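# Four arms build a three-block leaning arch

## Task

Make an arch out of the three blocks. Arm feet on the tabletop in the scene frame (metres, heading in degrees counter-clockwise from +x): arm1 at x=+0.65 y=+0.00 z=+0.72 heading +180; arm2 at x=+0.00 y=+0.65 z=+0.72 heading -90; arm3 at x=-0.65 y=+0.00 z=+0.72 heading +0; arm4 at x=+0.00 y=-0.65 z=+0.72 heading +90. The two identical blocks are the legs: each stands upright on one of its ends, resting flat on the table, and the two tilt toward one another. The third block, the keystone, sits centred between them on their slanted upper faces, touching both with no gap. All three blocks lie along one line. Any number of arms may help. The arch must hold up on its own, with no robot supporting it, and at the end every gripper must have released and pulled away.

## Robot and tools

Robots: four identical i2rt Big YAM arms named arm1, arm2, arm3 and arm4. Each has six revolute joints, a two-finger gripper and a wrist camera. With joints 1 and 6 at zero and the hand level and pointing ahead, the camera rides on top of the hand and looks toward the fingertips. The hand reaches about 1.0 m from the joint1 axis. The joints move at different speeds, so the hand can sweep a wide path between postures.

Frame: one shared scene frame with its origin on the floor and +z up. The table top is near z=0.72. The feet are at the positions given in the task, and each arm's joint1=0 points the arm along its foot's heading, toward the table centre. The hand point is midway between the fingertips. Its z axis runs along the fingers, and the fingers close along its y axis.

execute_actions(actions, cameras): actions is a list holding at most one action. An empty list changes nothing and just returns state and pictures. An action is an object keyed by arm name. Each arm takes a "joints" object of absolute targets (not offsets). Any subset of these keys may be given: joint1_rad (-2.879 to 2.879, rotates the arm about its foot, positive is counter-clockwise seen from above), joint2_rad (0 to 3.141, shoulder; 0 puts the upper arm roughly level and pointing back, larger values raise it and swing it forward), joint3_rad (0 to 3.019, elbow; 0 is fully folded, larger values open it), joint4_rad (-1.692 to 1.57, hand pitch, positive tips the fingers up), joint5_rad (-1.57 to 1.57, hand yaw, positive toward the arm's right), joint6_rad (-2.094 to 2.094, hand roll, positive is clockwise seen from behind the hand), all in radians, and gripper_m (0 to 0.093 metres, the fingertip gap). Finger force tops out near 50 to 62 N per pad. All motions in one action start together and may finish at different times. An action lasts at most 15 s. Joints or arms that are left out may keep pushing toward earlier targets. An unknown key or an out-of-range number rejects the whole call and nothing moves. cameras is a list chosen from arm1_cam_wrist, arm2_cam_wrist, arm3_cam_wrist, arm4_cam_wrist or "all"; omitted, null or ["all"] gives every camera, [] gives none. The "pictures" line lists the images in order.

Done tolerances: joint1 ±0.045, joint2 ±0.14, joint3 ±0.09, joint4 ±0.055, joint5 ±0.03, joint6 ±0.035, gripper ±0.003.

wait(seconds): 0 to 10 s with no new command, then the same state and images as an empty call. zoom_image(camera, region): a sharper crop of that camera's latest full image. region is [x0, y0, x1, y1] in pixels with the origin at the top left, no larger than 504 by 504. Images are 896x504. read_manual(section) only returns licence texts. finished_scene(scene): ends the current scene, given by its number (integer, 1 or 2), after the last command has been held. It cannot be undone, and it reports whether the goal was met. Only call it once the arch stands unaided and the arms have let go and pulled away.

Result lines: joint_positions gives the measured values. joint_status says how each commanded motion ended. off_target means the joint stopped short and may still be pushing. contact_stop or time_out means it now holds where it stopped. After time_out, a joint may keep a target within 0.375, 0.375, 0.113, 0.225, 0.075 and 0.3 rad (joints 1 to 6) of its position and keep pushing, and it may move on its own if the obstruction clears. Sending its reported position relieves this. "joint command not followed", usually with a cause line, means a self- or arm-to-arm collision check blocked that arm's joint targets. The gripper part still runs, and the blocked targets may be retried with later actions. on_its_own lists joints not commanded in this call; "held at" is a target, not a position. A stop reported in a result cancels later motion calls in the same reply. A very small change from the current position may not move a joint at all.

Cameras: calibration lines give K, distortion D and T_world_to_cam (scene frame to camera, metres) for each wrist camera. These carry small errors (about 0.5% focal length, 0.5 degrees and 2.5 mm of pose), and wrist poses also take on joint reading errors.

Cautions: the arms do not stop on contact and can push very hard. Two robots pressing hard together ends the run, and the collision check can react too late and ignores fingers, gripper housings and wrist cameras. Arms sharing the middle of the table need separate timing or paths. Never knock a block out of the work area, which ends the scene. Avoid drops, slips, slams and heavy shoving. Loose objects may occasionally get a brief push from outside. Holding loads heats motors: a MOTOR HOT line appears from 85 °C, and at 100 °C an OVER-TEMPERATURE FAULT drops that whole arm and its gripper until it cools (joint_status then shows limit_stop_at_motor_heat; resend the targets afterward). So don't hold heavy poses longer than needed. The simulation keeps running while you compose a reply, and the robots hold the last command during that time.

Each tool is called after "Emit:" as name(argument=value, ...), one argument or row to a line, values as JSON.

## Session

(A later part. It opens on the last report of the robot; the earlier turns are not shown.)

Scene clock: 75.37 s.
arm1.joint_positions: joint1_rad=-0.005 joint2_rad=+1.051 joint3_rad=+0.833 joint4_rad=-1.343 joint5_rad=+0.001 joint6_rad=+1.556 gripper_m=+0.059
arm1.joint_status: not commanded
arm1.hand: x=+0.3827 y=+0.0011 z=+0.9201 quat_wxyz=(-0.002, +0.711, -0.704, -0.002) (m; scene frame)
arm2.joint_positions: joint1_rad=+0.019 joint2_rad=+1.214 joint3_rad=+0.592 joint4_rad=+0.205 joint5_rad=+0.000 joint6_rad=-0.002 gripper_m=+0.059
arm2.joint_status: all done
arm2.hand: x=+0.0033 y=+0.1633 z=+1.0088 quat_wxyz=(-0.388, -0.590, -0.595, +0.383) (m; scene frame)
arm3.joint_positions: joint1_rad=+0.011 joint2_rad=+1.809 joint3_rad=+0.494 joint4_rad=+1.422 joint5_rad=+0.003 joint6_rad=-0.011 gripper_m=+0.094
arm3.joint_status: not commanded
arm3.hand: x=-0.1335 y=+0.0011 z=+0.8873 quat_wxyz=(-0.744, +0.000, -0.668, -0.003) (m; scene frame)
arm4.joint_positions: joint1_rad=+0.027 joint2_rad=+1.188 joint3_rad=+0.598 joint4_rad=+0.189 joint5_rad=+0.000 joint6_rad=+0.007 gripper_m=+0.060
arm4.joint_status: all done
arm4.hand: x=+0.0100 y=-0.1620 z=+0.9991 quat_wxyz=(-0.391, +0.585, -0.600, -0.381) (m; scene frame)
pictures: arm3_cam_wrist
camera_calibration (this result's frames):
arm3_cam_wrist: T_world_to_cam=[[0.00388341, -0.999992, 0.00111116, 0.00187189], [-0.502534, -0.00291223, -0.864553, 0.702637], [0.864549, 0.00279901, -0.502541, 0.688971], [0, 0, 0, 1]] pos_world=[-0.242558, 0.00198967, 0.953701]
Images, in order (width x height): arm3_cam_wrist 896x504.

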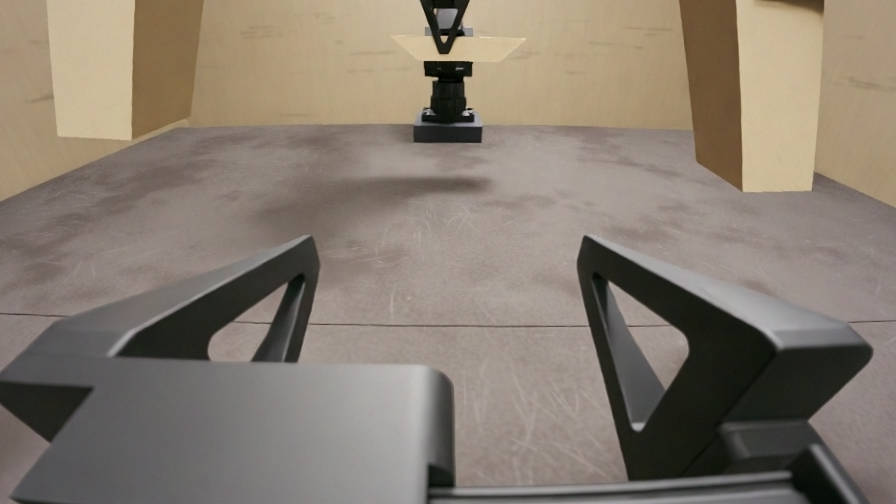

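Emit:
execute_actions(
  actions=[
    {"arm2":{"joints":{"joint2_rad":1.6,"joint4_rad":0.66}},"arm4":{"joints":{"joint1_rad":0.035,"joint2_rad":1.5,"joint3_rad":0.63,"joint4_rad":0.53}}},
  ],
  cameras=[],
)

Emit:
execute_actions(
  actions=[
    {"arm2":{"joints":{"joint2_rad":1.83,"joint4_rad":0.90}},"arm4":{"joints":{"joint2_rad":1.69,"joint4_rad":0.73}}},
  ],
  cameras=["arm3_cam_wrist","arm2_cam_wrist"],
)

Scene clock: 78.30 s.
arm1.joint_positions: joint1_rad=-0.005 joint2_rad=+1.051 joint3_rad=+0.833 joint4_rad=-1.343 joint5_rad=+0.001 joint6_rad=+1.556 gripper_m=+0.059
arm1.joint_status: not commanded
arm1.hand: x=+0.3827 y=+0.0011 z=+0.9201 quat_wxyz=(-0.002, +0.711, -0.704, -0.002) (m; scene frame)
arm2.joint_positions: joint1_rad=+0.019 joint2_rad=+1.641 joint3_rad=+0.592 joint4_rad=+0.615 joint5_rad=+0.000 joint6_rad=-0.002 gripper_m=+0.059
arm2.joint_status: all done
arm2.hand: x=+0.0042 y=+0.1222 z=+0.8909 quat_wxyz=(-0.383, -0.593, -0.598, +0.378) (m; scene frame)
arm3.joint_positions: joint1_rad=+0.011 joint2_rad=+1.809 joint3_rad=+0.494 joint4_rad=+1.422 joint5_rad=+0.003 joint6_rad=-0.011 gripper_m=+0.094
arm3.joint_status: not commanded
arm3.hand: x=-0.1335 y=+0.0011 z=+0.8873 quat_wxyz=(-0.744, +0.000, -0.668, -0.003) (m; scene frame)
arm4.joint_positions: joint1_rad=+0.027 joint2_rad=+1.532 joint3_rad=+0.598 joint4_rad=+0.489 joint5_rad=+0.000 joint6_rad=+0.007 gripper_m=+0.060
arm4.joint_status: all done
arm4.hand: x=+0.0113 y=-0.1265 z=+0.8986 quat_wxyz=(-0.378, +0.593, -0.608, -0.369) (m; scene frame)
pictures: none
No camera images: the call's "cameras" was empty. Leave "cameras" out to get every camera's image.

Scene clock: 79.30 s.
arm1.joint_positions: joint1_rad=-0.005 joint2_rad=+1.051 joint3_rad=+0.833 joint4_rad=-1.343 joint5_rad=+0.001 joint6_rad=+1.556 gripper_m=+0.059
arm1.joint_status: not commanded
arm1.hand: x=+0.3827 y=+0.0011 z=+0.9201 quat_wxyz=(-0.002, +0.711, -0.704, -0.002) (m; scene frame)
arm2.joint_positions: joint1_rad=+0.019 joint2_rad=+1.855 joint3_rad=+0.592 joint4_rad=+0.857 joint5_rad=-0.001 joint6_rad=-0.003 gripper_m=+0.059
arm2.joint_status: all done
arm2.hand: x=+0.0051 y=+0.1170 z=+0.8354 quat_wxyz=(-0.392, -0.587, -0.594, +0.386) (m; scene frame)
arm3.joint_positions: joint1_rad=+0.011 joint2_rad=+1.809 joint3_rad=+0.494 joint4_rad=+1.422 joint5_rad=+0.003 joint6_rad=-0.011 gripper_m=+0.094
arm3.joint_status: not commanded
arm3.hand: x=-0.1335 y=+0.0011 z=+0.8873 quat_wxyz=(-0.744, +0.000, -0.668, -0.003) (m; scene frame)
arm4.joint_positions: joint1_rad=+0.027 joint2_rad=+1.696 joint3_rad=+0.601 joint4_rad=+0.696 joint5_rad=+0.001 joint6_rad=+0.008 gripper_m=+0.060
arm4.joint_status: all done
arm4.hand: x=+0.0119 y=-0.1133 z=+0.8624 quat_wxyz=(-0.391, +0.584, -0.600, -0.382) (m; scene frame)
pictures: arm2_cam_wrist, arm3_cam_wrist
camera_calibration (this result's frames):
arm2_cam_wrist: T_world_to_cam=[[-0.999806, -0.0196204, 0.00166392, 0.00945992], [-0.0178333, 0.866425, -0.498989, 0.316703], [0.0083487, -0.498922, -0.866607, 0.907479], [0, 0, 0, 1]] pos_world=[0.00752968, 0.178548, 0.944443]
arm3_cam_wrist: T_world_to_cam=[[0.00388341, -0.999992, 0.00111116, 0.00187189], [-0.502534, -0.00291223, -0.864553, 0.702637], [0.864549, 0.00279901, -0.502541, 0.688971], [0, 0, 0, 1]] pos_world=[-0.242558, 0.00198967, 0.953701]
Images, in order (width x height): arm2_cam_wrist 896x504, arm3_cam_wrist 896x504.

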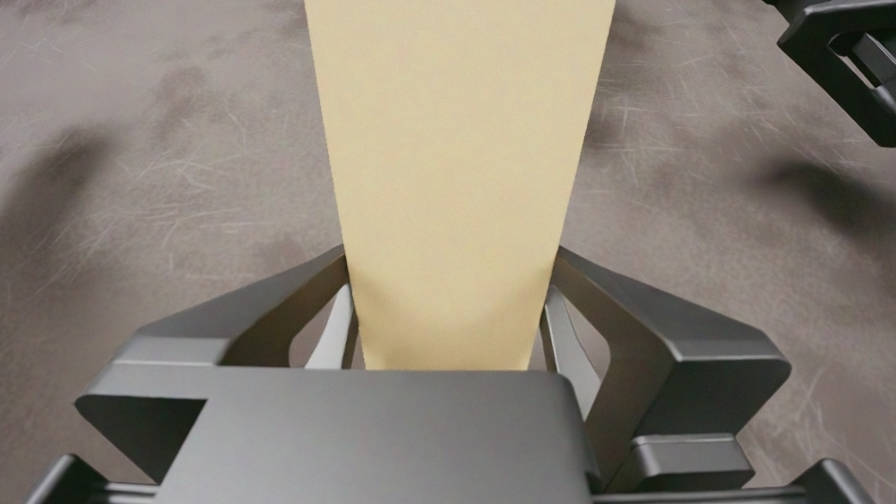

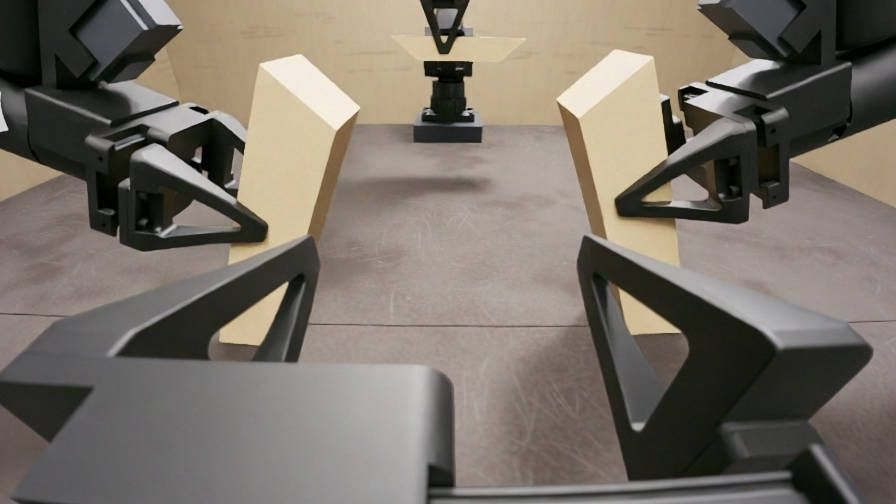

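Emit:
execute_actions(
  actions=[
    {"arm2":{"joints":{"joint2_rad":1.90,"joint3_rad":0.655,"joint4_rad":0.94}},"arm4":{"joints":{"joint1_rad":0.055,"joint2_rad":1.785,"joint3_rad":0.67,"joint4_rad":0.805}}},
  ],
  cameras=["arm3_cam_wrist"],
)

Scene clock: 81.63 s.
arm1.joint_positions: joint1_rad=-0.005 joint2_rad=+1.051 joint3_rad=+0.833 joint4_rad=-1.343 joint5_rad=+0.001 joint6_rad=+1.556 gripper_m=+0.059
arm1.joint_status: not commanded
arm1.hand: x=+0.3827 y=+0.0011 z=+0.9201 quat_wxyz=(-0.002, +0.711, -0.704, -0.002) (m; scene frame)
arm2.joint_positions: joint1_rad=+0.020 joint2_rad=+1.894 joint3_rad=+0.613 joint4_rad=+0.910 joint5_rad=-0.002 joint6_rad=-0.004 gripper_m=+0.059
arm2.joint_status: all done
arm2.hand: x=+0.0054 y=+0.1069 z=+0.8346 quat_wxyz=(-0.402, -0.580, -0.587, +0.396) (m; scene frame)
arm3.joint_positions: joint1_rad=+0.011 joint2_rad=+1.809 joint3_rad=+0.494 joint4_rad=+1.422 joint5_rad=+0.003 joint6_rad=-0.011 gripper_m=+0.094
arm3.joint_status: not commanded
arm3.hand: x=-0.1335 y=+0.0011 z=+0.8873 quat_wxyz=(-0.744, +0.000, -0.668, -0.003) (m; scene frame)
arm4.joint_positions: joint1_rad=+0.039 joint2_rad=+1.759 joint3_rad=+0.634 joint4_rad=+0.788 joint5_rad=+0.001 joint6_rad=+0.008 gripper_m=+0.060
arm4.joint_status: all done
arm4.hand: x=+0.0055 y=-0.0948 z=+0.8634 quat_wxyz=(-0.407, +0.575, -0.584, -0.403) (m; scene frame)
pictures: arm3_cam_wrist
camera_calibration (this result's frames):
arm3_cam_wrist: T_world_to_cam=[[0.00388341, -0.999992, 0.00111116, 0.00187189], [-0.502534, -0.00291223, -0.864553, 0.702637], [0.864549, 0.00279901, -0.502541, 0.688971], [0, 0, 0, 1]] pos_world=[-0.242558, 0.00198967, 0.953701]
Images, in order (width x height): arm3_cam_wrist 896x504.

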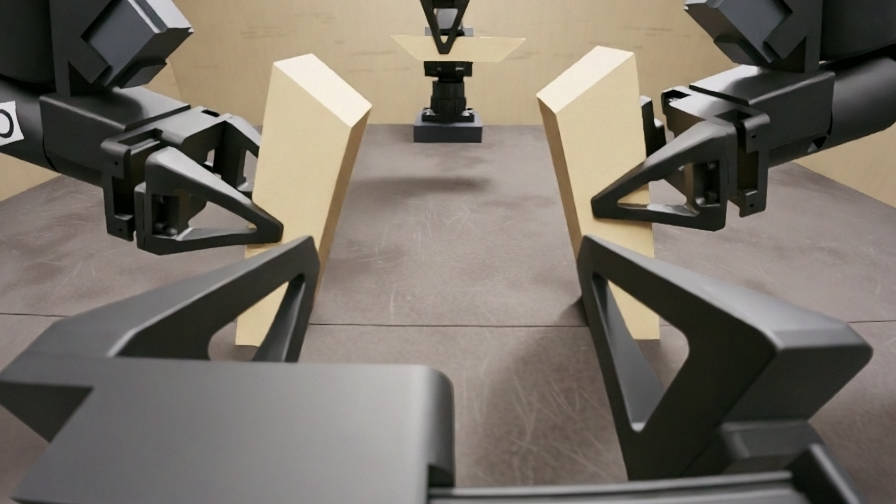

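Emit:
execute_actions(
  actions=[
    {"arm2":{"joints":{"joint2_rad":1.935}},"arm4":{"joints":{"joint2_rad":1.815,"joint4_rad":0.77}}},
  ],
  cameras=["arm3_cam_wrist"],
)

Scene clock: 82.87 s.
arm1.joint_positions: joint1_rad=-0.005 joint2_rad=+1.051 joint3_rad=+0.833 joint4_rad=-1.343 joint5_rad=+0.001 joint6_rad=+1.556 gripper_m=+0.059
arm1.joint_status: not commanded
arm1.hand: x=+0.3827 y=+0.0011 z=+0.9201 quat_wxyz=(-0.002, +0.711, -0.704, -0.002) (m; scene frame)
arm2.joint_positions: joint1_rad=+0.020 joint2_rad=+1.905 joint3_rad=+0.617 joint4_rad=+0.926 joint5_rad=-0.002 joint6_rad=-0.005 gripper_m=+0.059
arm2.joint_status: all done
arm2.hand: x=+0.0055 y=+0.1052 z=+0.8337 quat_wxyz=(-0.404, -0.578, -0.586, +0.399) (m; scene frame)
arm3.joint_positions: joint1_rad=+0.011 joint2_rad=+1.809 joint3_rad=+0.494 joint4_rad=+1.422 joint5_rad=+0.003 joint6_rad=-0.011 gripper_m=+0.094
arm3.joint_status: not commanded
arm3.hand: x=-0.1335 y=+0.0011 z=+0.8873 quat_wxyz=(-0.744, +0.000, -0.668, -0.003) (m; scene frame)
arm4.joint_positions: joint1_rad=+0.039 joint2_rad=+1.768 joint3_rad=+0.642 joint4_rad=+0.788 joint5_rad=+0.000 joint6_rad=+0.008 gripper_m=+0.060
arm4.joint_status: all done
arm4.hand: x=+0.0054 y=-0.0920 z=+0.8618 quat_wxyz=(-0.407, +0.576, -0.584, -0.403) (m; scene frame)
pictures: arm3_cam_wrist
camera_calibration (this result's frames):
arm3_cam_wrist: T_world_to_cam=[[0.00388341, -0.999992, 0.00111116, 0.00187189], [-0.502534, -0.00291223, -0.864553, 0.702637], [0.864549, 0.00279901, -0.502541, 0.688971], [0, 0, 0, 1]] pos_world=[-0.242558, 0.00198967, 0.953701]
Images, in order (width x height): arm3_cam_wrist 896x504.

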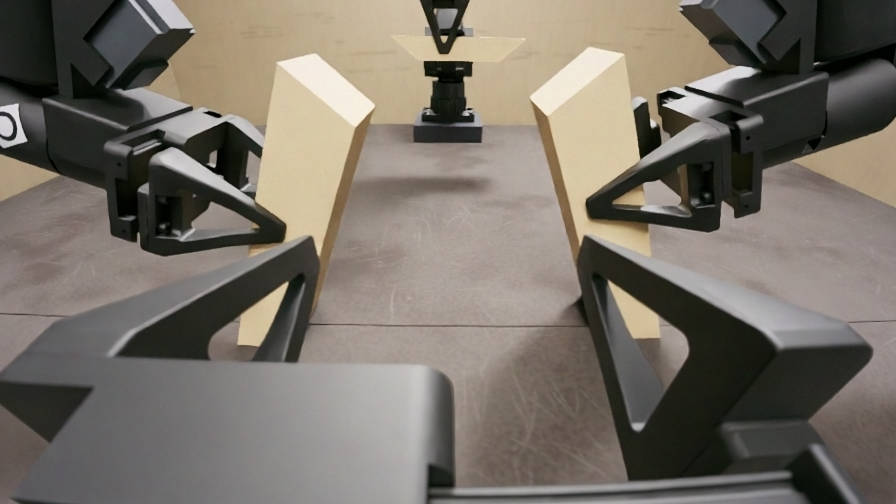

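Emit:
execute_actions(
  actions=[
    {"arm2":{"joints":{"joint2_rad":1.91,"joint4_rad":0.88}},"arm4":{"joints":{"joint2_rad":1.775,"joint4_rad":0.73}},"arm1":{"joints":{"joint2_rad":1.3,"joint3_rad":1.6,"joint4_rad":-1.66}}},
  ],
  cameras=[],
)

Emit:
execute_actions(
  actions=[
    {"arm1":{"joints":{"joint2_rad":2.04,"joint3_rad":2.15,"joint4_rad":-1.64}}},
  ],
  cameras=["arm3_cam_wrist","arm1_cam_wrist"],
)

Scene clock: 85.90 s.
arm1.joint_positions: joint1_rad=-0.005 joint2_rad=+1.298 joint3_rad=+1.547 joint4_rad=-1.644 joint5_rad=+0.001 joint6_rad=+1.557 gripper_m=+0.059
arm1.joint_status: all done
arm1.hand: x=+0.2503 y=+0.0009 z=+1.1203 quat_wxyz=(+0.057, +0.708, -0.701, -0.061) (m; scene frame)
arm2.joint_positions: joint1_rad=+0.020 joint2_rad=+1.898 joint3_rad=+0.624 joint4_rad=+0.899 joint5_rad=-0.002 joint6_rad=-0.005 gripper_m=+0.059
arm2.joint_status: all done
arm2.hand: x=+0.0055 y=+0.1037 z=+0.8333 quat_wxyz=(-0.400, -0.581, -0.589, +0.395) (m; scene frame)
arm3.joint_positions: joint1_rad=+0.011 joint2_rad=+1.809 joint3_rad=+0.494 joint4_rad=+1.422 joint5_rad=+0.003 joint6_rad=-0.011 gripper_m=+0.094
arm3.joint_status: not commanded
arm3.hand: x=-0.1335 y=+0.0011 z=+0.8873 quat_wxyz=(-0.744, +0.000, -0.668, -0.003) (m; scene frame)
arm4.joint_positions: joint1_rad=+0.039 joint2_rad=+1.761 joint3_rad=+0.651 joint4_rad=+0.755 joint5_rad=+0.000 joint6_rad=+0.008 gripper_m=+0.060
arm4.joint_status: all done
arm4.hand: x=+0.0054 y=-0.0904 z=+0.8614 quat_wxyz=(-0.402, +0.579, -0.587, -0.398) (m; scene frame)
pictures: none
No camera images: the call's "cameras" was empty. Leave "cameras" out to get every camera's image.

Scene clock: 87.47 s.
arm1.joint_positions: joint1_rad=-0.005 joint2_rad=+2.056 joint3_rad=+2.086 joint4_rad=-1.645 joint5_rad=+0.001 joint6_rad=+1.557 gripper_m=+0.059
arm1.joint_status: all done
arm1.hand: x=+0.0208 y=+0.0028 z=+0.9521 quat_wxyz=(-0.021, +0.710, -0.704, +0.017) (m; scene frame)
arm2.joint_positions: joint1_rad=+0.020 joint2_rad=+1.897 joint3_rad=+0.624 joint4_rad=+0.895 joint5_rad=-0.001 joint6_rad=-0.005 gripper_m=+0.059
arm2.joint_status: not commanded
arm2.hand: x=+0.0053 y=+0.1036 z=+0.8334 quat_wxyz=(-0.400, -0.581, -0.589, +0.395) (m; scene frame)
arm3.joint_positions: joint1_rad=+0.011 joint2_rad=+1.809 joint3_rad=+0.494 joint4_rad=+1.422 joint5_rad=+0.003 joint6_rad=-0.011 gripper_m=+0.094
arm3.joint_status: not commanded
arm3.hand: x=-0.1335 y=+0.0011 z=+0.8873 quat_wxyz=(-0.744, +0.000, -0.668, -0.003) (m; scene frame)
arm4.joint_positions: joint1_rad=+0.040 joint2_rad=+1.760 joint3_rad=+0.652 joint4_rad=+0.753 joint5_rad=+0.000 joint6_rad=+0.006 gripper_m=+0.060
arm4.joint_status: not commanded
arm4.hand: x=+0.0052 y=-0.0903 z=+0.8615 quat_wxyz=(-0.402, +0.580, -0.587, -0.397) (m; scene frame)
pictures: arm1_cam_wrist, arm3_cam_wrist
camera_calibration (this result's frames):
arm1_cam_wrist: T_world_to_cam=[[0.998514, 0.00668879, 0.0540756, -0.0702515], [-0.0260646, -0.812889, 0.581836, -0.54685], [0.0478492, -0.582381, -0.811507, 0.897149], [0, 0, 0, 1]] pos_world=[0.0129658, 0.0784239, 1.05002]
arm3_cam_wrist: T_world_to_cam=[[0.00388341, -0.999992, 0.00111116, 0.00187189], [-0.502534, -0.00291223, -0.864553, 0.702637], [0.864549, 0.00279901, -0.502541, 0.688971], [0, 0, 0, 1]] pos_world=[-0.242558, 0.00198967, 0.953701]
Images, in order (width x height): arm1_cam_wrist 896x504, arm3_cam_wrist 896x504.

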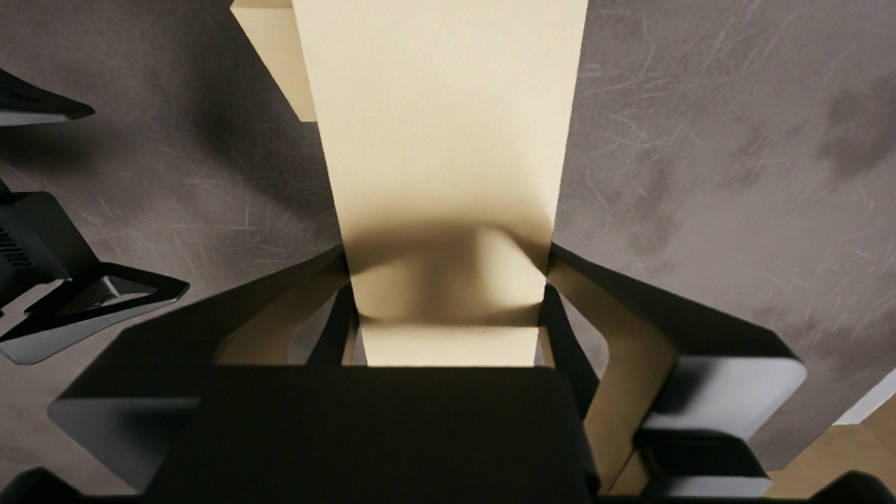

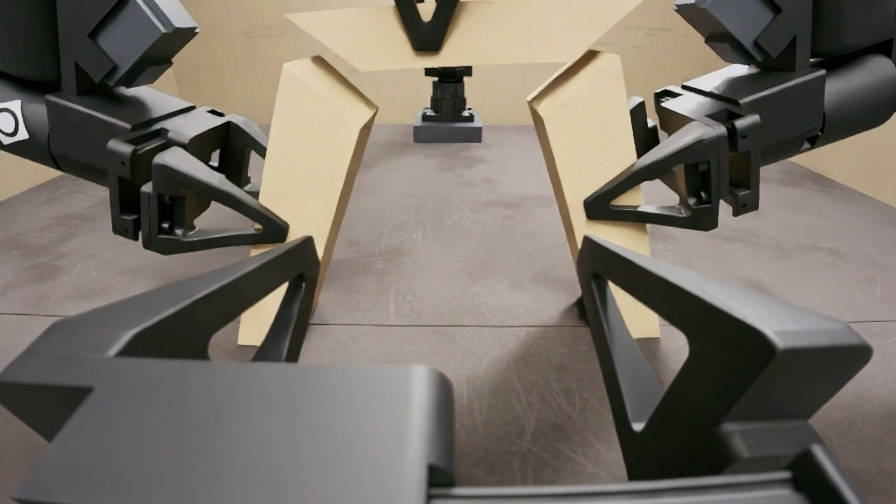

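Emit:
execute_actions(
  actions=[
    {"arm1":{"joints":{"joint1_rad":-0.04,"joint2_rad":2.06,"joint3_rad":2.18,"joint4_rad":-1.62}}},
  ],
  cameras=["arm3_cam_wrist","arm1_cam_wrist"],
)

Scene clock: 89.07 s.
arm1.joint_positions: joint1_rad=-0.040 joint2_rad=+2.057 joint3_rad=+2.116 joint4_rad=-1.635 joint5_rad=+0.001 joint6_rad=+1.557 gripper_m=+0.059
arm1.joint_status: all done
arm1.hand: x=+0.0120 y=+0.0257 z=+0.9630 quat_wxyz=(-0.007, +0.697, -0.717, +0.003) (m; scene frame)
arm2.joint_positions: joint1_rad=+0.020 joint2_rad=+1.897 joint3_rad=+0.624 joint4_rad=+0.895 joint5_rad=-0.001 joint6_rad=-0.005 gripper_m=+0.059
arm2.joint_status: not commanded
arm2.hand: x=+0.0053 y=+0.1036 z=+0.8334 quat_wxyz=(-0.400, -0.581, -0.589, +0.395) (m; scene frame)
arm3.joint_positions: joint1_rad=+0.011 joint2_rad=+1.809 joint3_rad=+0.494 joint4_rad=+1.422 joint5_rad=+0.003 joint6_rad=-0.011 gripper_m=+0.094
arm3.joint_status: not commanded
arm3.hand: x=-0.1335 y=+0.0011 z=+0.8873 quat_wxyz=(-0.744, +0.000, -0.668, -0.003) (m; scene frame)
arm4.joint_positions: joint1_rad=+0.040 joint2_rad=+1.760 joint3_rad=+0.652 joint4_rad=+0.753 joint5_rad=+0.000 joint6_rad=+0.006 gripper_m=+0.060
arm4.joint_status: not commanded
arm4.hand: x=+0.0052 y=-0.0903 z=+0.8615 quat_wxyz=(-0.402, +0.580, -0.587, -0.397) (m; scene frame)
pictures: arm1_cam_wrist, arm3_cam_wrist
camera_calibration (this result's frames):
arm1_cam_wrist: T_world_to_cam=[[0.999472, -0.0289973, 0.0146516, -0.0233085], [-0.0321061, -0.812558, 0.581996, -0.534899], [-0.00497105, -0.582159, -0.81306, 0.921865], [0, 0, 0, 1]] pos_world=[0.0107053, 0.101359, 1.06118]
arm3_cam_wrist: T_world_to_cam=[[0.00388341, -0.999992, 0.00111116, 0.00187189], [-0.502534, -0.00291223, -0.864553, 0.702637], [0.864549, 0.00279901, -0.502541, 0.688971], [0, 0, 0, 1]] pos_world=[-0.242558, 0.00198967, 0.953701]
Images, in order (width x height): arm1_cam_wrist 896x504, arm3_cam_wrist 896x504.

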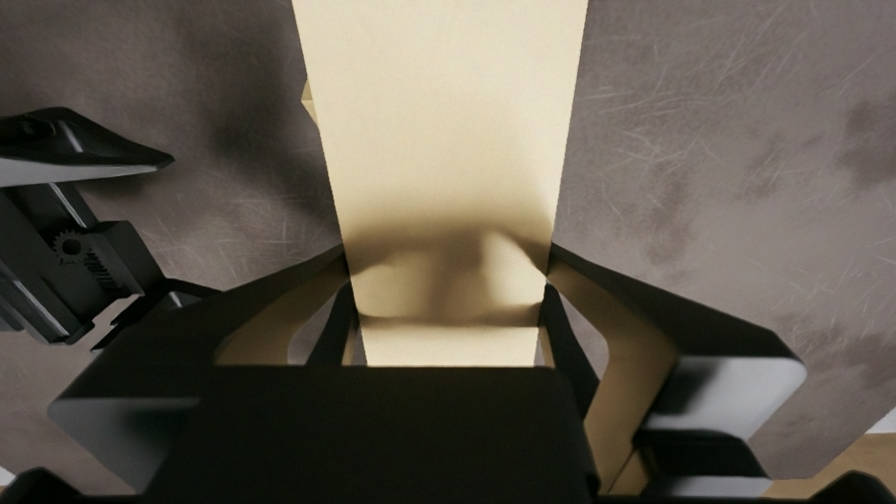

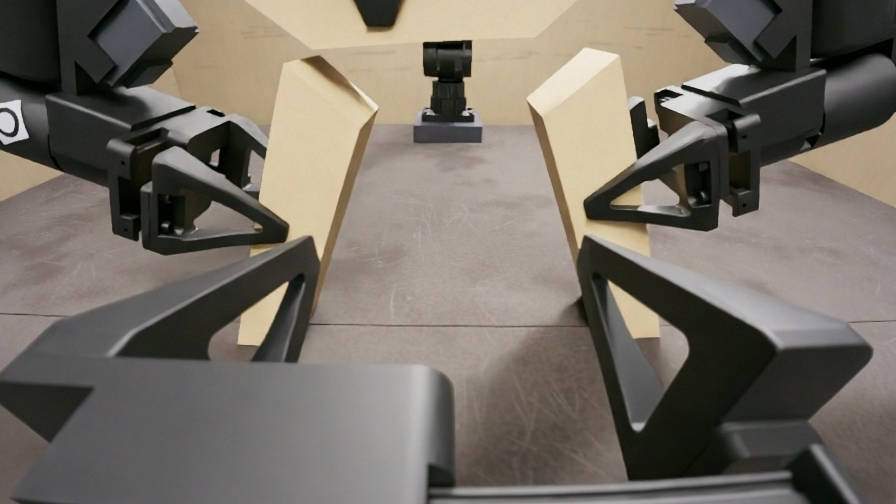

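Emit:
execute_actions(
  actions=[
    {"arm1":{"joints":{"joint1_rad":-0.010}}},
  ],
  cameras=[],
)

Emit:
execute_actions(
  actions=[
    {"arm1":{"joints":{"joint2_rad":2.09,"joint4_rad":-1.59}}},
  ],
  cameras=["arm3_cam_wrist","arm1_cam_wrist"],
)

Scene clock: 90.37 s.
arm1.joint_positions: joint1_rad=-0.012 joint2_rad=+2.057 joint3_rad=+2.116 joint4_rad=-1.635 joint5_rad=+0.001 joint6_rad=+1.557 gripper_m=+0.059
arm1.joint_status: all done
arm1.hand: x=+0.0115 y=+0.0074 z=+0.9629 quat_wxyz=(-0.007, +0.708, -0.706, +0.003) (m; scene frame)
arm2.joint_positions: joint1_rad=+0.020 joint2_rad=+1.897 joint3_rad=+0.624 joint4_rad=+0.895 joint5_rad=-0.001 joint6_rad=-0.005 gripper_m=+0.059
arm2.joint_status: not commanded
arm2.hand: x=+0.0053 y=+0.1036 z=+0.8334 quat_wxyz=(-0.400, -0.581, -0.589, +0.395) (m; scene frame)
arm3.joint_positions: joint1_rad=+0.011 joint2_rad=+1.809 joint3_rad=+0.494 joint4_rad=+1.422 joint5_rad=+0.003 joint6_rad=-0.011 gripper_m=+0.094
arm3.joint_status: not commanded
arm3.hand: x=-0.1335 y=+0.0011 z=+0.8873 quat_wxyz=(-0.744, +0.000, -0.668, -0.003) (m; scene frame)
arm4.joint_positions: joint1_rad=+0.040 joint2_rad=+1.760 joint3_rad=+0.652 joint4_rad=+0.753 joint5_rad=+0.000 joint6_rad=+0.006 gripper_m=+0.060
arm4.joint_status: not commanded
arm4.hand: x=+0.0052 y=-0.0903 z=+0.8615 quat_wxyz=(-0.402, +0.580, -0.587, -0.397) (m; scene frame)
pictures: none
No camera images: the call's "cameras" was empty. Leave "cameras" out to get every camera's image.

Scene clock: 91.13 s.
arm1.joint_positions: joint1_rad=-0.012 joint2_rad=+2.083 joint3_rad=+2.116 joint4_rad=-1.606 joint5_rad=+0.001 joint6_rad=+1.557 gripper_m=+0.059
arm1.joint_status: all done
arm1.hand: x=+0.0026 y=+0.0076 z=+0.9462 quat_wxyz=(-0.006, +0.708, -0.706, +0.002) (m; scene frame)
arm2.joint_positions: joint1_rad=+0.020 joint2_rad=+1.897 joint3_rad=+0.624 joint4_rad=+0.895 joint5_rad=-0.001 joint6_rad=-0.005 gripper_m=+0.059
arm2.joint_status: not commanded
arm2.hand: x=+0.0053 y=+0.1036 z=+0.8334 quat_wxyz=(-0.400, -0.581, -0.589, +0.395) (m; scene frame)
arm3.joint_positions: joint1_rad=+0.011 joint2_rad=+1.809 joint3_rad=+0.494 joint4_rad=+1.422 joint5_rad=+0.003 joint6_rad=-0.011 gripper_m=+0.094
arm3.joint_status: not commanded
arm3.hand: x=-0.1335 y=+0.0011 z=+0.8873 quat_wxyz=(-0.744, +0.000, -0.668, -0.003) (m; scene frame)
arm4.joint_positions: joint1_rad=+0.040 joint2_rad=+1.760 joint3_rad=+0.652 joint4_rad=+0.753 joint5_rad=+0.000 joint6_rad=+0.006 gripper_m=+0.060
arm4.joint_status: not commanded
arm4.hand: x=+0.0052 y=-0.0903 z=+0.8615 quat_wxyz=(-0.402, +0.580, -0.587, -0.397) (m; scene frame)
pictures: arm1_cam_wrist, arm3_cam_wrist
camera_calibration (this result's frames):
arm1_cam_wrist: T_world_to_cam=[[0.999922, -0.000381533, 0.0124924, -0.0123779], [-0.00758386, -0.813011, 0.582199, -0.540376], [0.00993434, -0.582249, -0.81295, 0.897496], [0, 0, 0, 1]] pos_world=[-0.000637228, 0.08323, 1.04438]
arm3_cam_wrist: T_world_to_cam=[[0.00388341, -0.999992, 0.00111116, 0.00187189], [-0.502534, -0.00291223, -0.864553, 0.702637], [0.864549, 0.00279901, -0.502541, 0.688971], [0, 0, 0, 1]] pos_world=[-0.242558, 0.00198967, 0.953701]
Images, in order (width x height): arm1_cam_wrist 896x504, arm3_cam_wrist 896x504.

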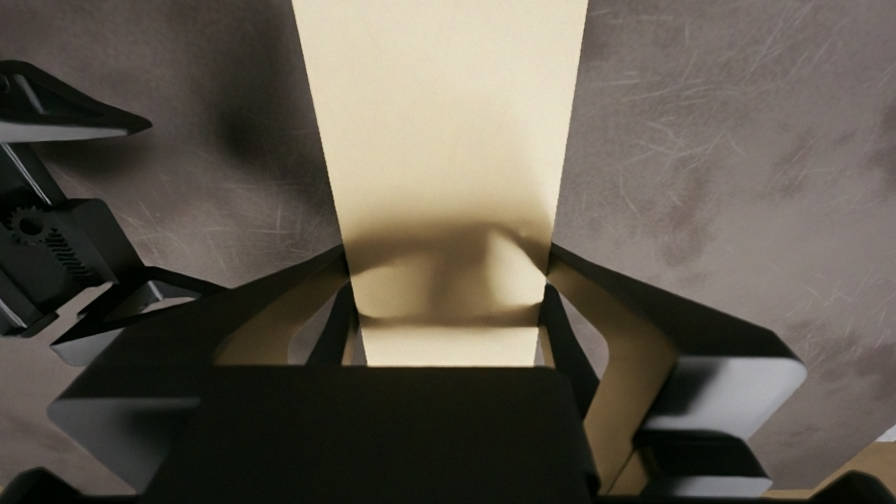

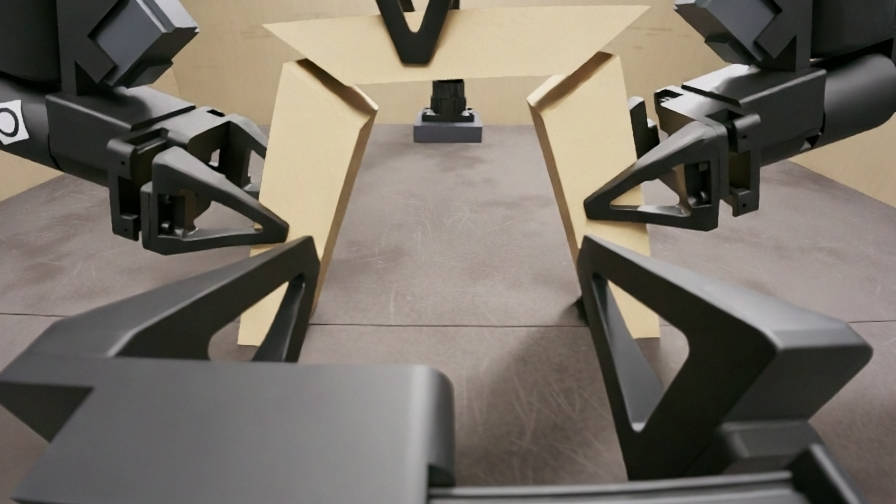

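Emit:
zoom_image(
  camera="arm3_cam_wrist",
  region=[250, 0, 670, 140],
)

Region (250, 0, 670, 140) of arm3_cam_wrist's 896x504 image, scaled by 1.200, with more detail than that image has.

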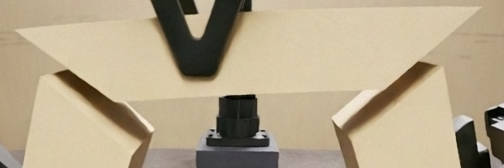

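Emit:
execute_actions(
  actions=[
    {"arm1":{"joints":{"joint3_rad":2.085,"joint4_rad":-1.575}}},
  ],
  cameras=["arm3_cam_wrist"],
)

Emit:
zoom_image(
  camera="arm3_cam_wrist",
  region=[230, 0, 690, 200],
)

Scene clock: 95.17 s.
arm1.joint_positions: joint1_rad=-0.012 joint2_rad=+2.084 joint3_rad=+2.088 joint4_rad=-1.591 joint5_rad=+0.001 joint6_rad=+1.558 gripper_m=+0.059
arm1.joint_status: all done
arm1.hand: x=+0.0055 y=+0.0076 z=+0.9354 quat_wxyz=(-0.011, +0.707, -0.707, +0.007) (m; scene frame)
arm2.joint_positions: joint1_rad=+0.020 joint2_rad=+1.897 joint3_rad=+0.624 joint4_rad=+0.895 joint5_rad=-0.001 joint6_rad=-0.008 gripper_m=+0.059
arm2.joint_status: not commanded
arm2.hand: x=+0.0055 y=+0.1036 z=+0.8334 quat_wxyz=(-0.399, -0.580, -0.590, +0.395) (m; scene frame)
arm3.joint_positions: joint1_rad=+0.011 joint2_rad=+1.809 joint3_rad=+0.494 joint4_rad=+1.422 joint5_rad=+0.003 joint6_rad=-0.011 gripper_m=+0.094
arm3.joint_status: not commanded
arm3.hand: x=-0.1335 y=+0.0011 z=+0.8873 quat_wxyz=(-0.744, +0.000, -0.668, -0.003) (m; scene frame)
arm4.joint_positions: joint1_rad=+0.040 joint2_rad=+1.760 joint3_rad=+0.652 joint4_rad=+0.753 joint5_rad=+0.000 joint6_rad=+0.006 gripper_m=+0.060
arm4.joint_status: not commanded
arm4.hand: x=+0.0052 y=-0.0903 z=+0.8615 quat_wxyz=(-0.402, +0.580, -0.587, -0.397) (m; scene frame)
pictures: arm3_cam_wrist
camera_calibration (this result's frames):
arm3_cam_wrist: T_world_to_cam=[[0.00388341, -0.999992, 0.00111116, 0.00187189], [-0.502534, -0.00291223, -0.864553, 0.702637], [0.864549, 0.00279901, -0.502541, 0.688971], [0, 0, 0, 1]] pos_world=[-0.242558, 0.00198967, 0.953701]
Images, in order (width x height): arm3_cam_wrist 896x504.

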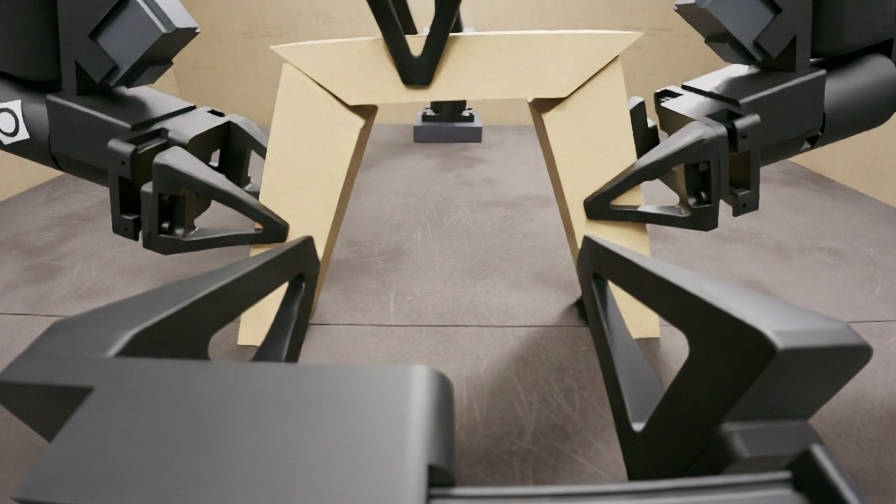

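Region (230, 0, 690, 200) of arm3_cam_wrist's 896x504 image, scaled by 1.096, with more detail than that image has; it fills the top 219 rows of this view, and the rest is white.

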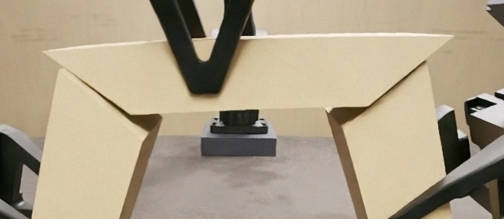

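Nearly seated. Release the keystone.

Emit:
execute_actions(
  actions=[
    {"arm1":{"joints":{"gripper_m":0.093}}},
  ],
  cameras=[],
)

Emit:
execute_actions(
  actions=[
    {"arm1":{"joints":{"joint3_rad":2.3,"joint4_rad":-1.68}}},
  ],
  cameras=["arm3_cam_wrist","arm1_cam_wrist"],
)

Emit:
zoom_image(
  camera="arm3_cam_wrist",
  region=[230, 0, 690, 360],
)

Scene clock: 96.30 s.
arm1.joint_positions: joint1_rad=-0.012 joint2_rad=+2.084 joint3_rad=+2.088 joint4_rad=-1.591 joint5_rad=+0.001 joint6_rad=+1.559 gripper_m=+0.093
arm1.joint_status: all done
arm1.hand: x=+0.0055 y=+0.0076 z=+0.9354 quat_wxyz=(-0.011, +0.707, -0.707, +0.007) (m; scene frame)
arm2.joint_positions: joint1_rad=+0.020 joint2_rad=+1.897 joint3_rad=+0.624 joint4_rad=+0.895 joint5_rad=-0.001 joint6_rad=-0.008 gripper_m=+0.059
arm2.joint_status: not commanded
arm2.hand: x=+0.0055 y=+0.1036 z=+0.8334 quat_wxyz=(-0.399, -0.580, -0.590, +0.395) (m; scene frame)
arm3.joint_positions: joint1_rad=+0.011 joint2_rad=+1.809 joint3_rad=+0.494 joint4_rad=+1.422 joint5_rad=+0.003 joint6_rad=-0.011 gripper_m=+0.094
arm3.joint_status: not commanded
arm3.hand: x=-0.1335 y=+0.0011 z=+0.8873 quat_wxyz=(-0.744, +0.000, -0.668, -0.003) (m; scene frame)
arm4.joint_positions: joint1_rad=+0.040 joint2_rad=+1.760 joint3_rad=+0.652 joint4_rad=+0.753 joint5_rad=+0.000 joint6_rad=+0.006 gripper_m=+0.060
arm4.joint_status: not commanded
arm4.hand: x=+0.0052 y=-0.0903 z=+0.8615 quat_wxyz=(-0.402, +0.580, -0.587, -0.397) (m; scene frame)
pictures: none
No camera images: the call's "cameras" was empty. Leave "cameras" out to get every camera's image.

Scene clock: 97.30 s.
arm1.joint_positions: joint1_rad=-0.012 joint2_rad=+2.078 joint3_rad=+2.256 joint4_rad=-1.661 joint5_rad=+0.001 joint6_rad=+1.559 gripper_m=+0.093
arm1.joint_status: all done
joint sent to its limit — the command would take arm1.joint4_rad past its lower limit, so that joint was sent only as far as its limit.
arm1.hand: x=-0.0130 y=+0.0075 z=+1.0034 quat_wxyz=(+0.026, +0.707, -0.706, -0.030) (m; scene frame)
arm2.joint_positions: joint1_rad=+0.020 joint2_rad=+1.897 joint3_rad=+0.624 joint4_rad=+0.895 joint5_rad=-0.001 joint6_rad=-0.008 gripper_m=+0.059
arm2.joint_status: not commanded
arm2.hand: x=+0.0055 y=+0.1036 z=+0.8334 quat_wxyz=(-0.399, -0.580, -0.590, +0.395) (m; scene frame)
arm3.joint_positions: joint1_rad=+0.011 joint2_rad=+1.809 joint3_rad=+0.494 joint4_rad=+1.422 joint5_rad=+0.003 joint6_rad=-0.011 gripper_m=+0.094
arm3.joint_status: not commanded
arm3.hand: x=-0.1335 y=+0.0011 z=+0.8873 quat_wxyz=(-0.744, +0.000, -0.668, -0.003) (m; scene frame)
arm4.joint_positions: joint1_rad=+0.040 joint2_rad=+1.760 joint3_rad=+0.652 joint4_rad=+0.753 joint5_rad=+0.000 joint6_rad=+0.006 gripper_m=+0.060
arm4.joint_status: not commanded
arm4.hand: x=+0.0052 y=-0.0903 z=+0.8615 quat_wxyz=(-0.402, +0.580, -0.587, -0.397) (m; scene frame)
pictures: arm1_cam_wrist, arm3_cam_wrist
camera_calibration (this result's frames):
arm1_cam_wrist: T_world_to_cam=[[0.996905, -0.00146167, -0.0786013, 0.0938785], [0.044511, -0.813637, 0.579666, -0.570613], [-0.0648002, -0.581371, -0.811054, 0.941208], [0, 0, 0, 1]] pos_world=[-0.00719887, 0.0830563, 1.10151]
arm3_cam_wrist: T_world_to_cam=[[0.00388341, -0.999992, 0.00111116, 0.00187189], [-0.502534, -0.00291223, -0.864553, 0.702637], [0.864549, 0.00279901, -0.502541, 0.688971], [0, 0, 0, 1]] pos_world=[-0.242558, 0.00198967, 0.953701]
Images, in order (width x height): arm1_cam_wrist 896x504, arm3_cam_wrist 896x504.

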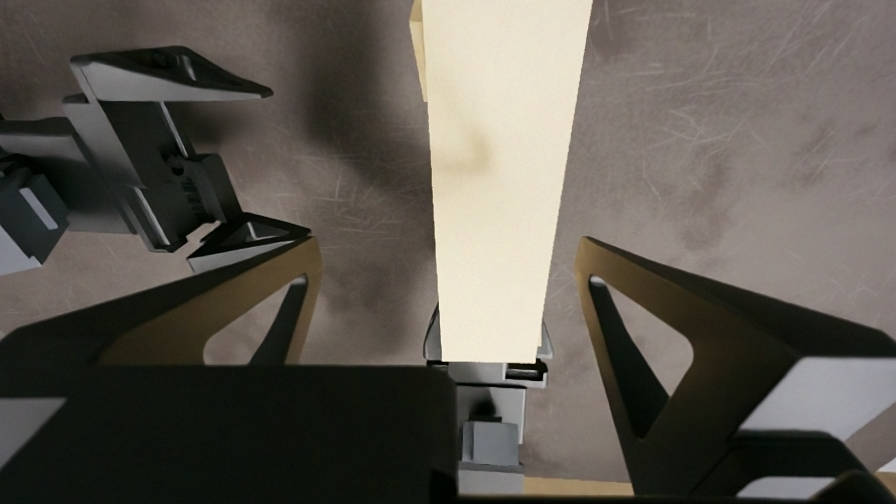

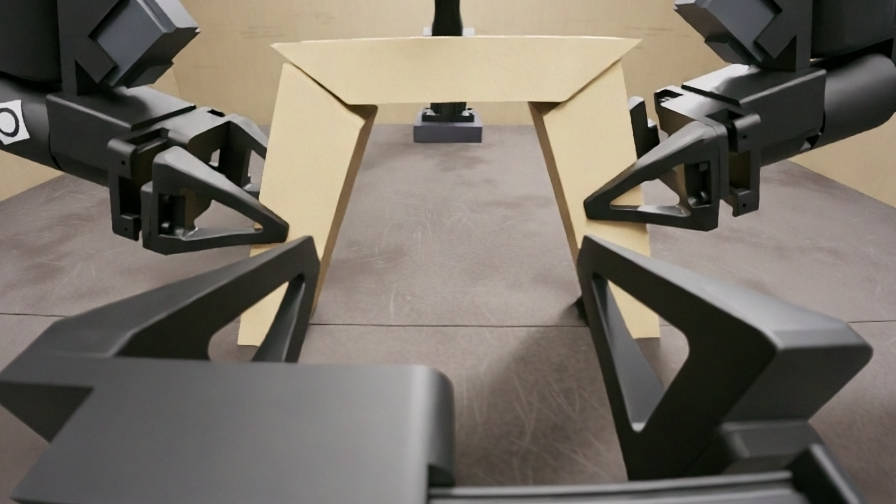

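Region (230, 0, 690, 360) of arm3_cam_wrist's 896x504 image, scaled by 1.096, with more detail than that image has; it fills the top 394 rows of this view, and the rest is white.

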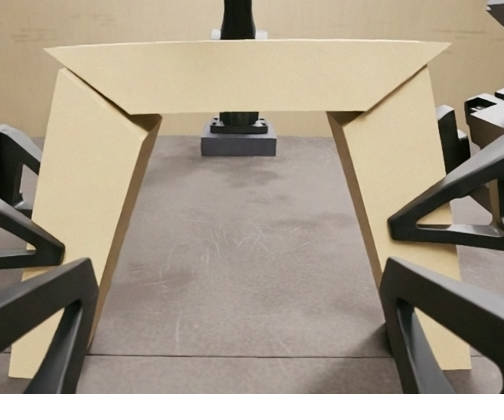

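Emit:
execute_actions(
  actions=[
    {"arm2":{"joints":{"gripper_m":0.093,"joint2_rad":1.897,"joint3_rad":0.624,"joint4_rad":0.895}},"arm4":{"joints":{"gripper_m":0.093,"joint2_rad":1.76,"joint3_rad":0.652,"joint4_rad":0.753}},"arm1":{"joints":{"joint2_rad":1.3,"joint3_rad":1.8}}},
  ],
  cameras=["arm3_cam_wrist","arm1_cam_wrist"],
)

Emit:
zoom_image(
  camera="arm3_cam_wrist",
  region=[230, 0, 690, 360],
)

Scene clock: 100.00 s.
arm1.joint_positions: joint1_rad=-0.012 joint2_rad=+1.303 joint3_rad=+1.804 joint4_rad=-1.664 joint5_rad=+0.001 joint6_rad=+1.559 gripper_m=+0.093
arm1.joint_status: all done
arm1.hand: x=+0.2282 y=+0.0036 z=+1.2257 quat_wxyz=(+0.136, +0.693, -0.693, -0.144) (m; scene frame)
arm2.joint_positions: joint1_rad=+0.020 joint2_rad=+1.896 joint3_rad=+0.624 joint4_rad=+0.895 joint5_rad=-0.001 joint6_rad=-0.008 gripper_m=+0.093
arm2.joint_status: all done
arm2.hand: x=+0.0055 y=+0.1035 z=+0.8337 quat_wxyz=(-0.399, -0.580, -0.590, +0.395) (m; scene frame)
arm3.joint_positions: joint1_rad=+0.011 joint2_rad=+1.809 joint3_rad=+0.494 joint4_rad=+1.422 joint5_rad=+0.003 joint6_rad=-0.011 gripper_m=+0.094
arm3.joint_status: not commanded
arm3.hand: x=-0.1335 y=+0.0011 z=+0.8873 quat_wxyz=(-0.744, +0.000, -0.668, -0.003) (m; scene frame)
arm4.joint_positions: joint1_rad=+0.040 joint2_rad=+1.759 joint3_rad=+0.652 joint4_rad=+0.753 joint5_rad=+0.000 joint6_rad=+0.006 gripper_m=+0.093
arm4.joint_status: all done
arm4.hand: x=+0.0049 y=-0.0902 z=+0.8621 quat_wxyz=(-0.402, +0.580, -0.586, -0.398) (m; scene frame)
pictures: arm1_cam_wrist, arm3_cam_wrist
camera_calibration (this result's frames):
arm1_cam_wrist: T_world_to_cam=[[0.921856, 0.000828011, -0.387532, 0.266638], [0.224859, -0.815592, 0.533149, -0.697522], [-0.315627, -0.578626, -0.752045, 1.11979], [0, 0, 0, 1]] pos_world=[0.264478, 0.0788257, 1.31735]
arm3_cam_wrist: T_world_to_cam=[[0.00388341, -0.999992, 0.00111116, 0.00187189], [-0.502534, -0.00291223, -0.864553, 0.702637], [0.864549, 0.00279901, -0.502541, 0.688971], [0, 0, 0, 1]] pos_world=[-0.242558, 0.00198967, 0.953701]
Images, in order (width x height): arm1_cam_wrist 896x504, arm3_cam_wrist 896x504.

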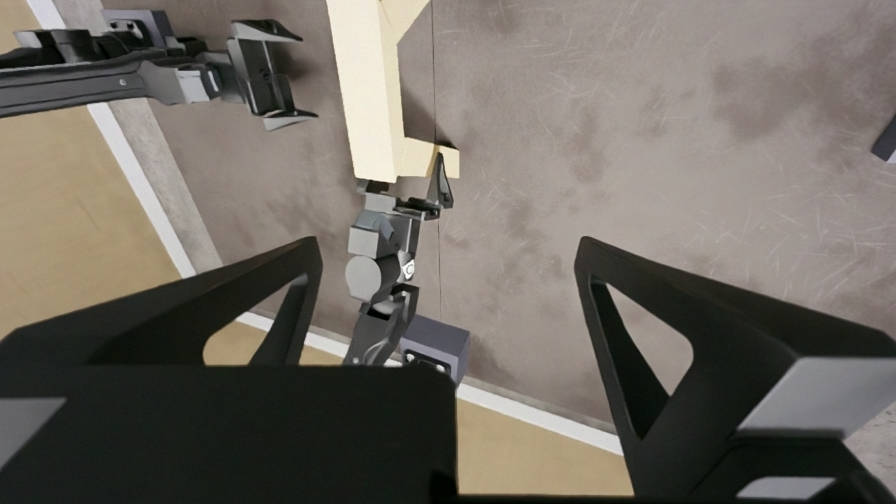

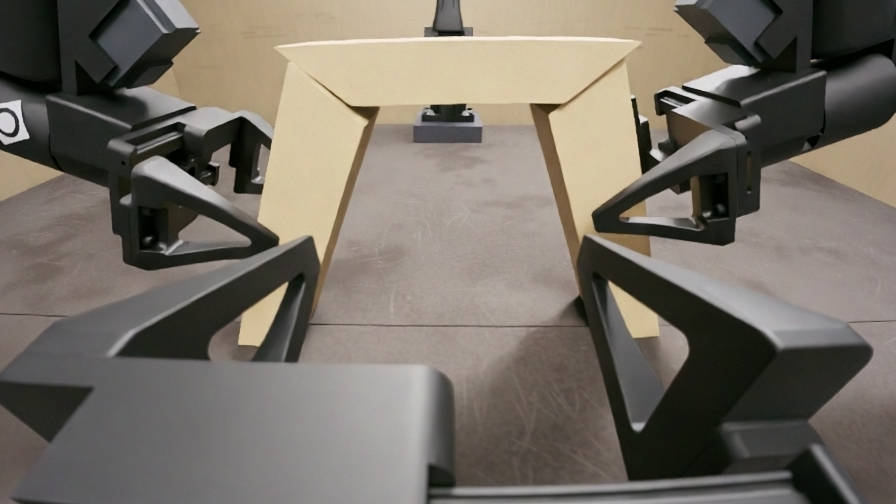

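Region (230, 0, 690, 360) of arm3_cam_wrist's 896x504 image, scaled by 1.096, with more detail than that image has; it fills the top 394 rows of this view, and the rest is white.

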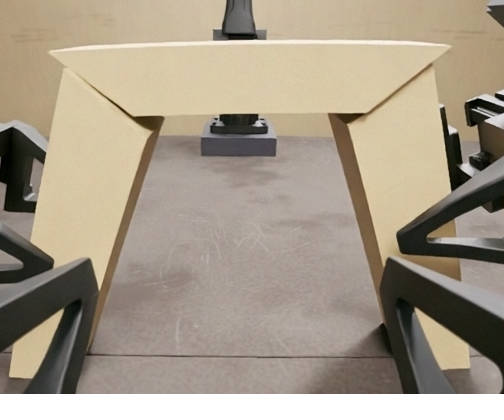

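Emit:
execute_actions(
  actions=[
    {"arm2":{"joints":{"joint2_rad":1.75,"joint3_rad":0.37,"joint4_rad":0.99}},"arm4":{"joints":{"joint2_rad":1.61,"joint3_rad":0.40,"joint4_rad":0.85}},"arm1":{"joints":{"joint2_rad":0.5,"joint3_rad":1.2}}},
  ],
  cameras=["arm3_cam_wrist"],
)

Scene clock: 102.47 s.
arm1.joint_positions: joint1_rad=-0.012 joint2_rad=+0.495 joint3_rad=+1.210 joint4_rad=-1.665 joint5_rad=+0.001 joint6_rad=+1.559 gripper_m=+0.093
arm1.joint_status: all done
arm1.hand: x=+0.4961 y=+0.0006 z=+1.1775 quat_wxyz=(+0.208, +0.675, -0.674, -0.217) (m; scene frame)
arm2.joint_positions: joint1_rad=+0.020 joint2_rad=+1.744 joint3_rad=+0.369 joint4_rad=+0.976 joint5_rad=-0.001 joint6_rad=-0.008 gripper_m=+0.093
arm2.joint_status: all done
arm2.hand: x=+0.0045 y=+0.1971 z=+0.8434 quat_wxyz=(-0.393, -0.584, -0.594, +0.389) (m; scene frame)
arm3.joint_positions: joint1_rad=+0.011 joint2_rad=+1.809 joint3_rad=+0.494 joint4_rad=+1.422 joint5_rad=+0.003 joint6_rad=-0.011 gripper_m=+0.094
arm3.joint_status: not commanded
arm3.hand: x=-0.1335 y=+0.0011 z=+0.8873 quat_wxyz=(-0.744, +0.000, -0.668, -0.003) (m; scene frame)
arm4.joint_positions: joint1_rad=+0.040 joint2_rad=+1.612 joint3_rad=+0.400 joint4_rad=+0.834 joint5_rad=+0.000 joint6_rad=+0.006 gripper_m=+0.093
arm4.joint_status: all done
arm4.hand: x=+0.0042 y=-0.1833 z=+0.8581 quat_wxyz=(-0.395, +0.585, -0.591, -0.390) (m; scene frame)
pictures: arm3_cam_wrist
camera_calibration (this result's frames):
arm3_cam_wrist: T_world_to_cam=[[0.00388341, -0.999992, 0.00111116, 0.00187189], [-0.502534, -0.00291223, -0.864553, 0.702637], [0.864549, 0.00279901, -0.502541, 0.688971], [0, 0, 0, 1]] pos_world=[-0.242558, 0.00198967, 0.953701]
Images, in order (width x height): arm3_cam_wrist 896x504.

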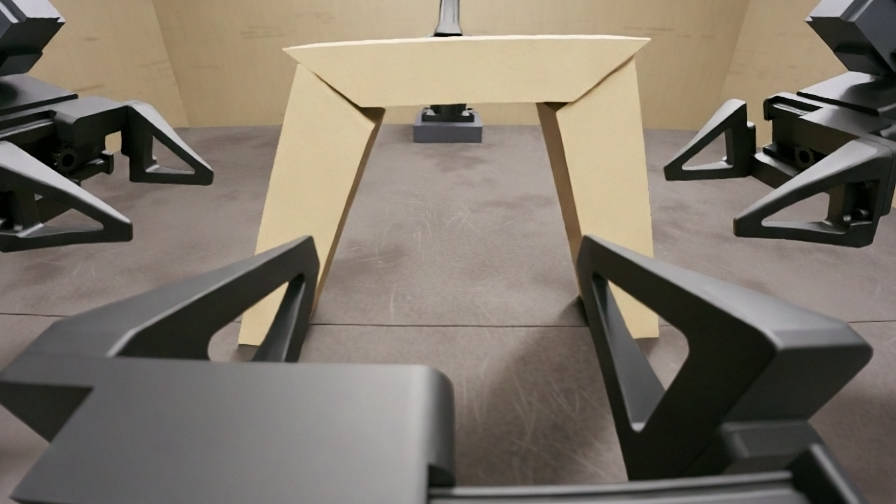

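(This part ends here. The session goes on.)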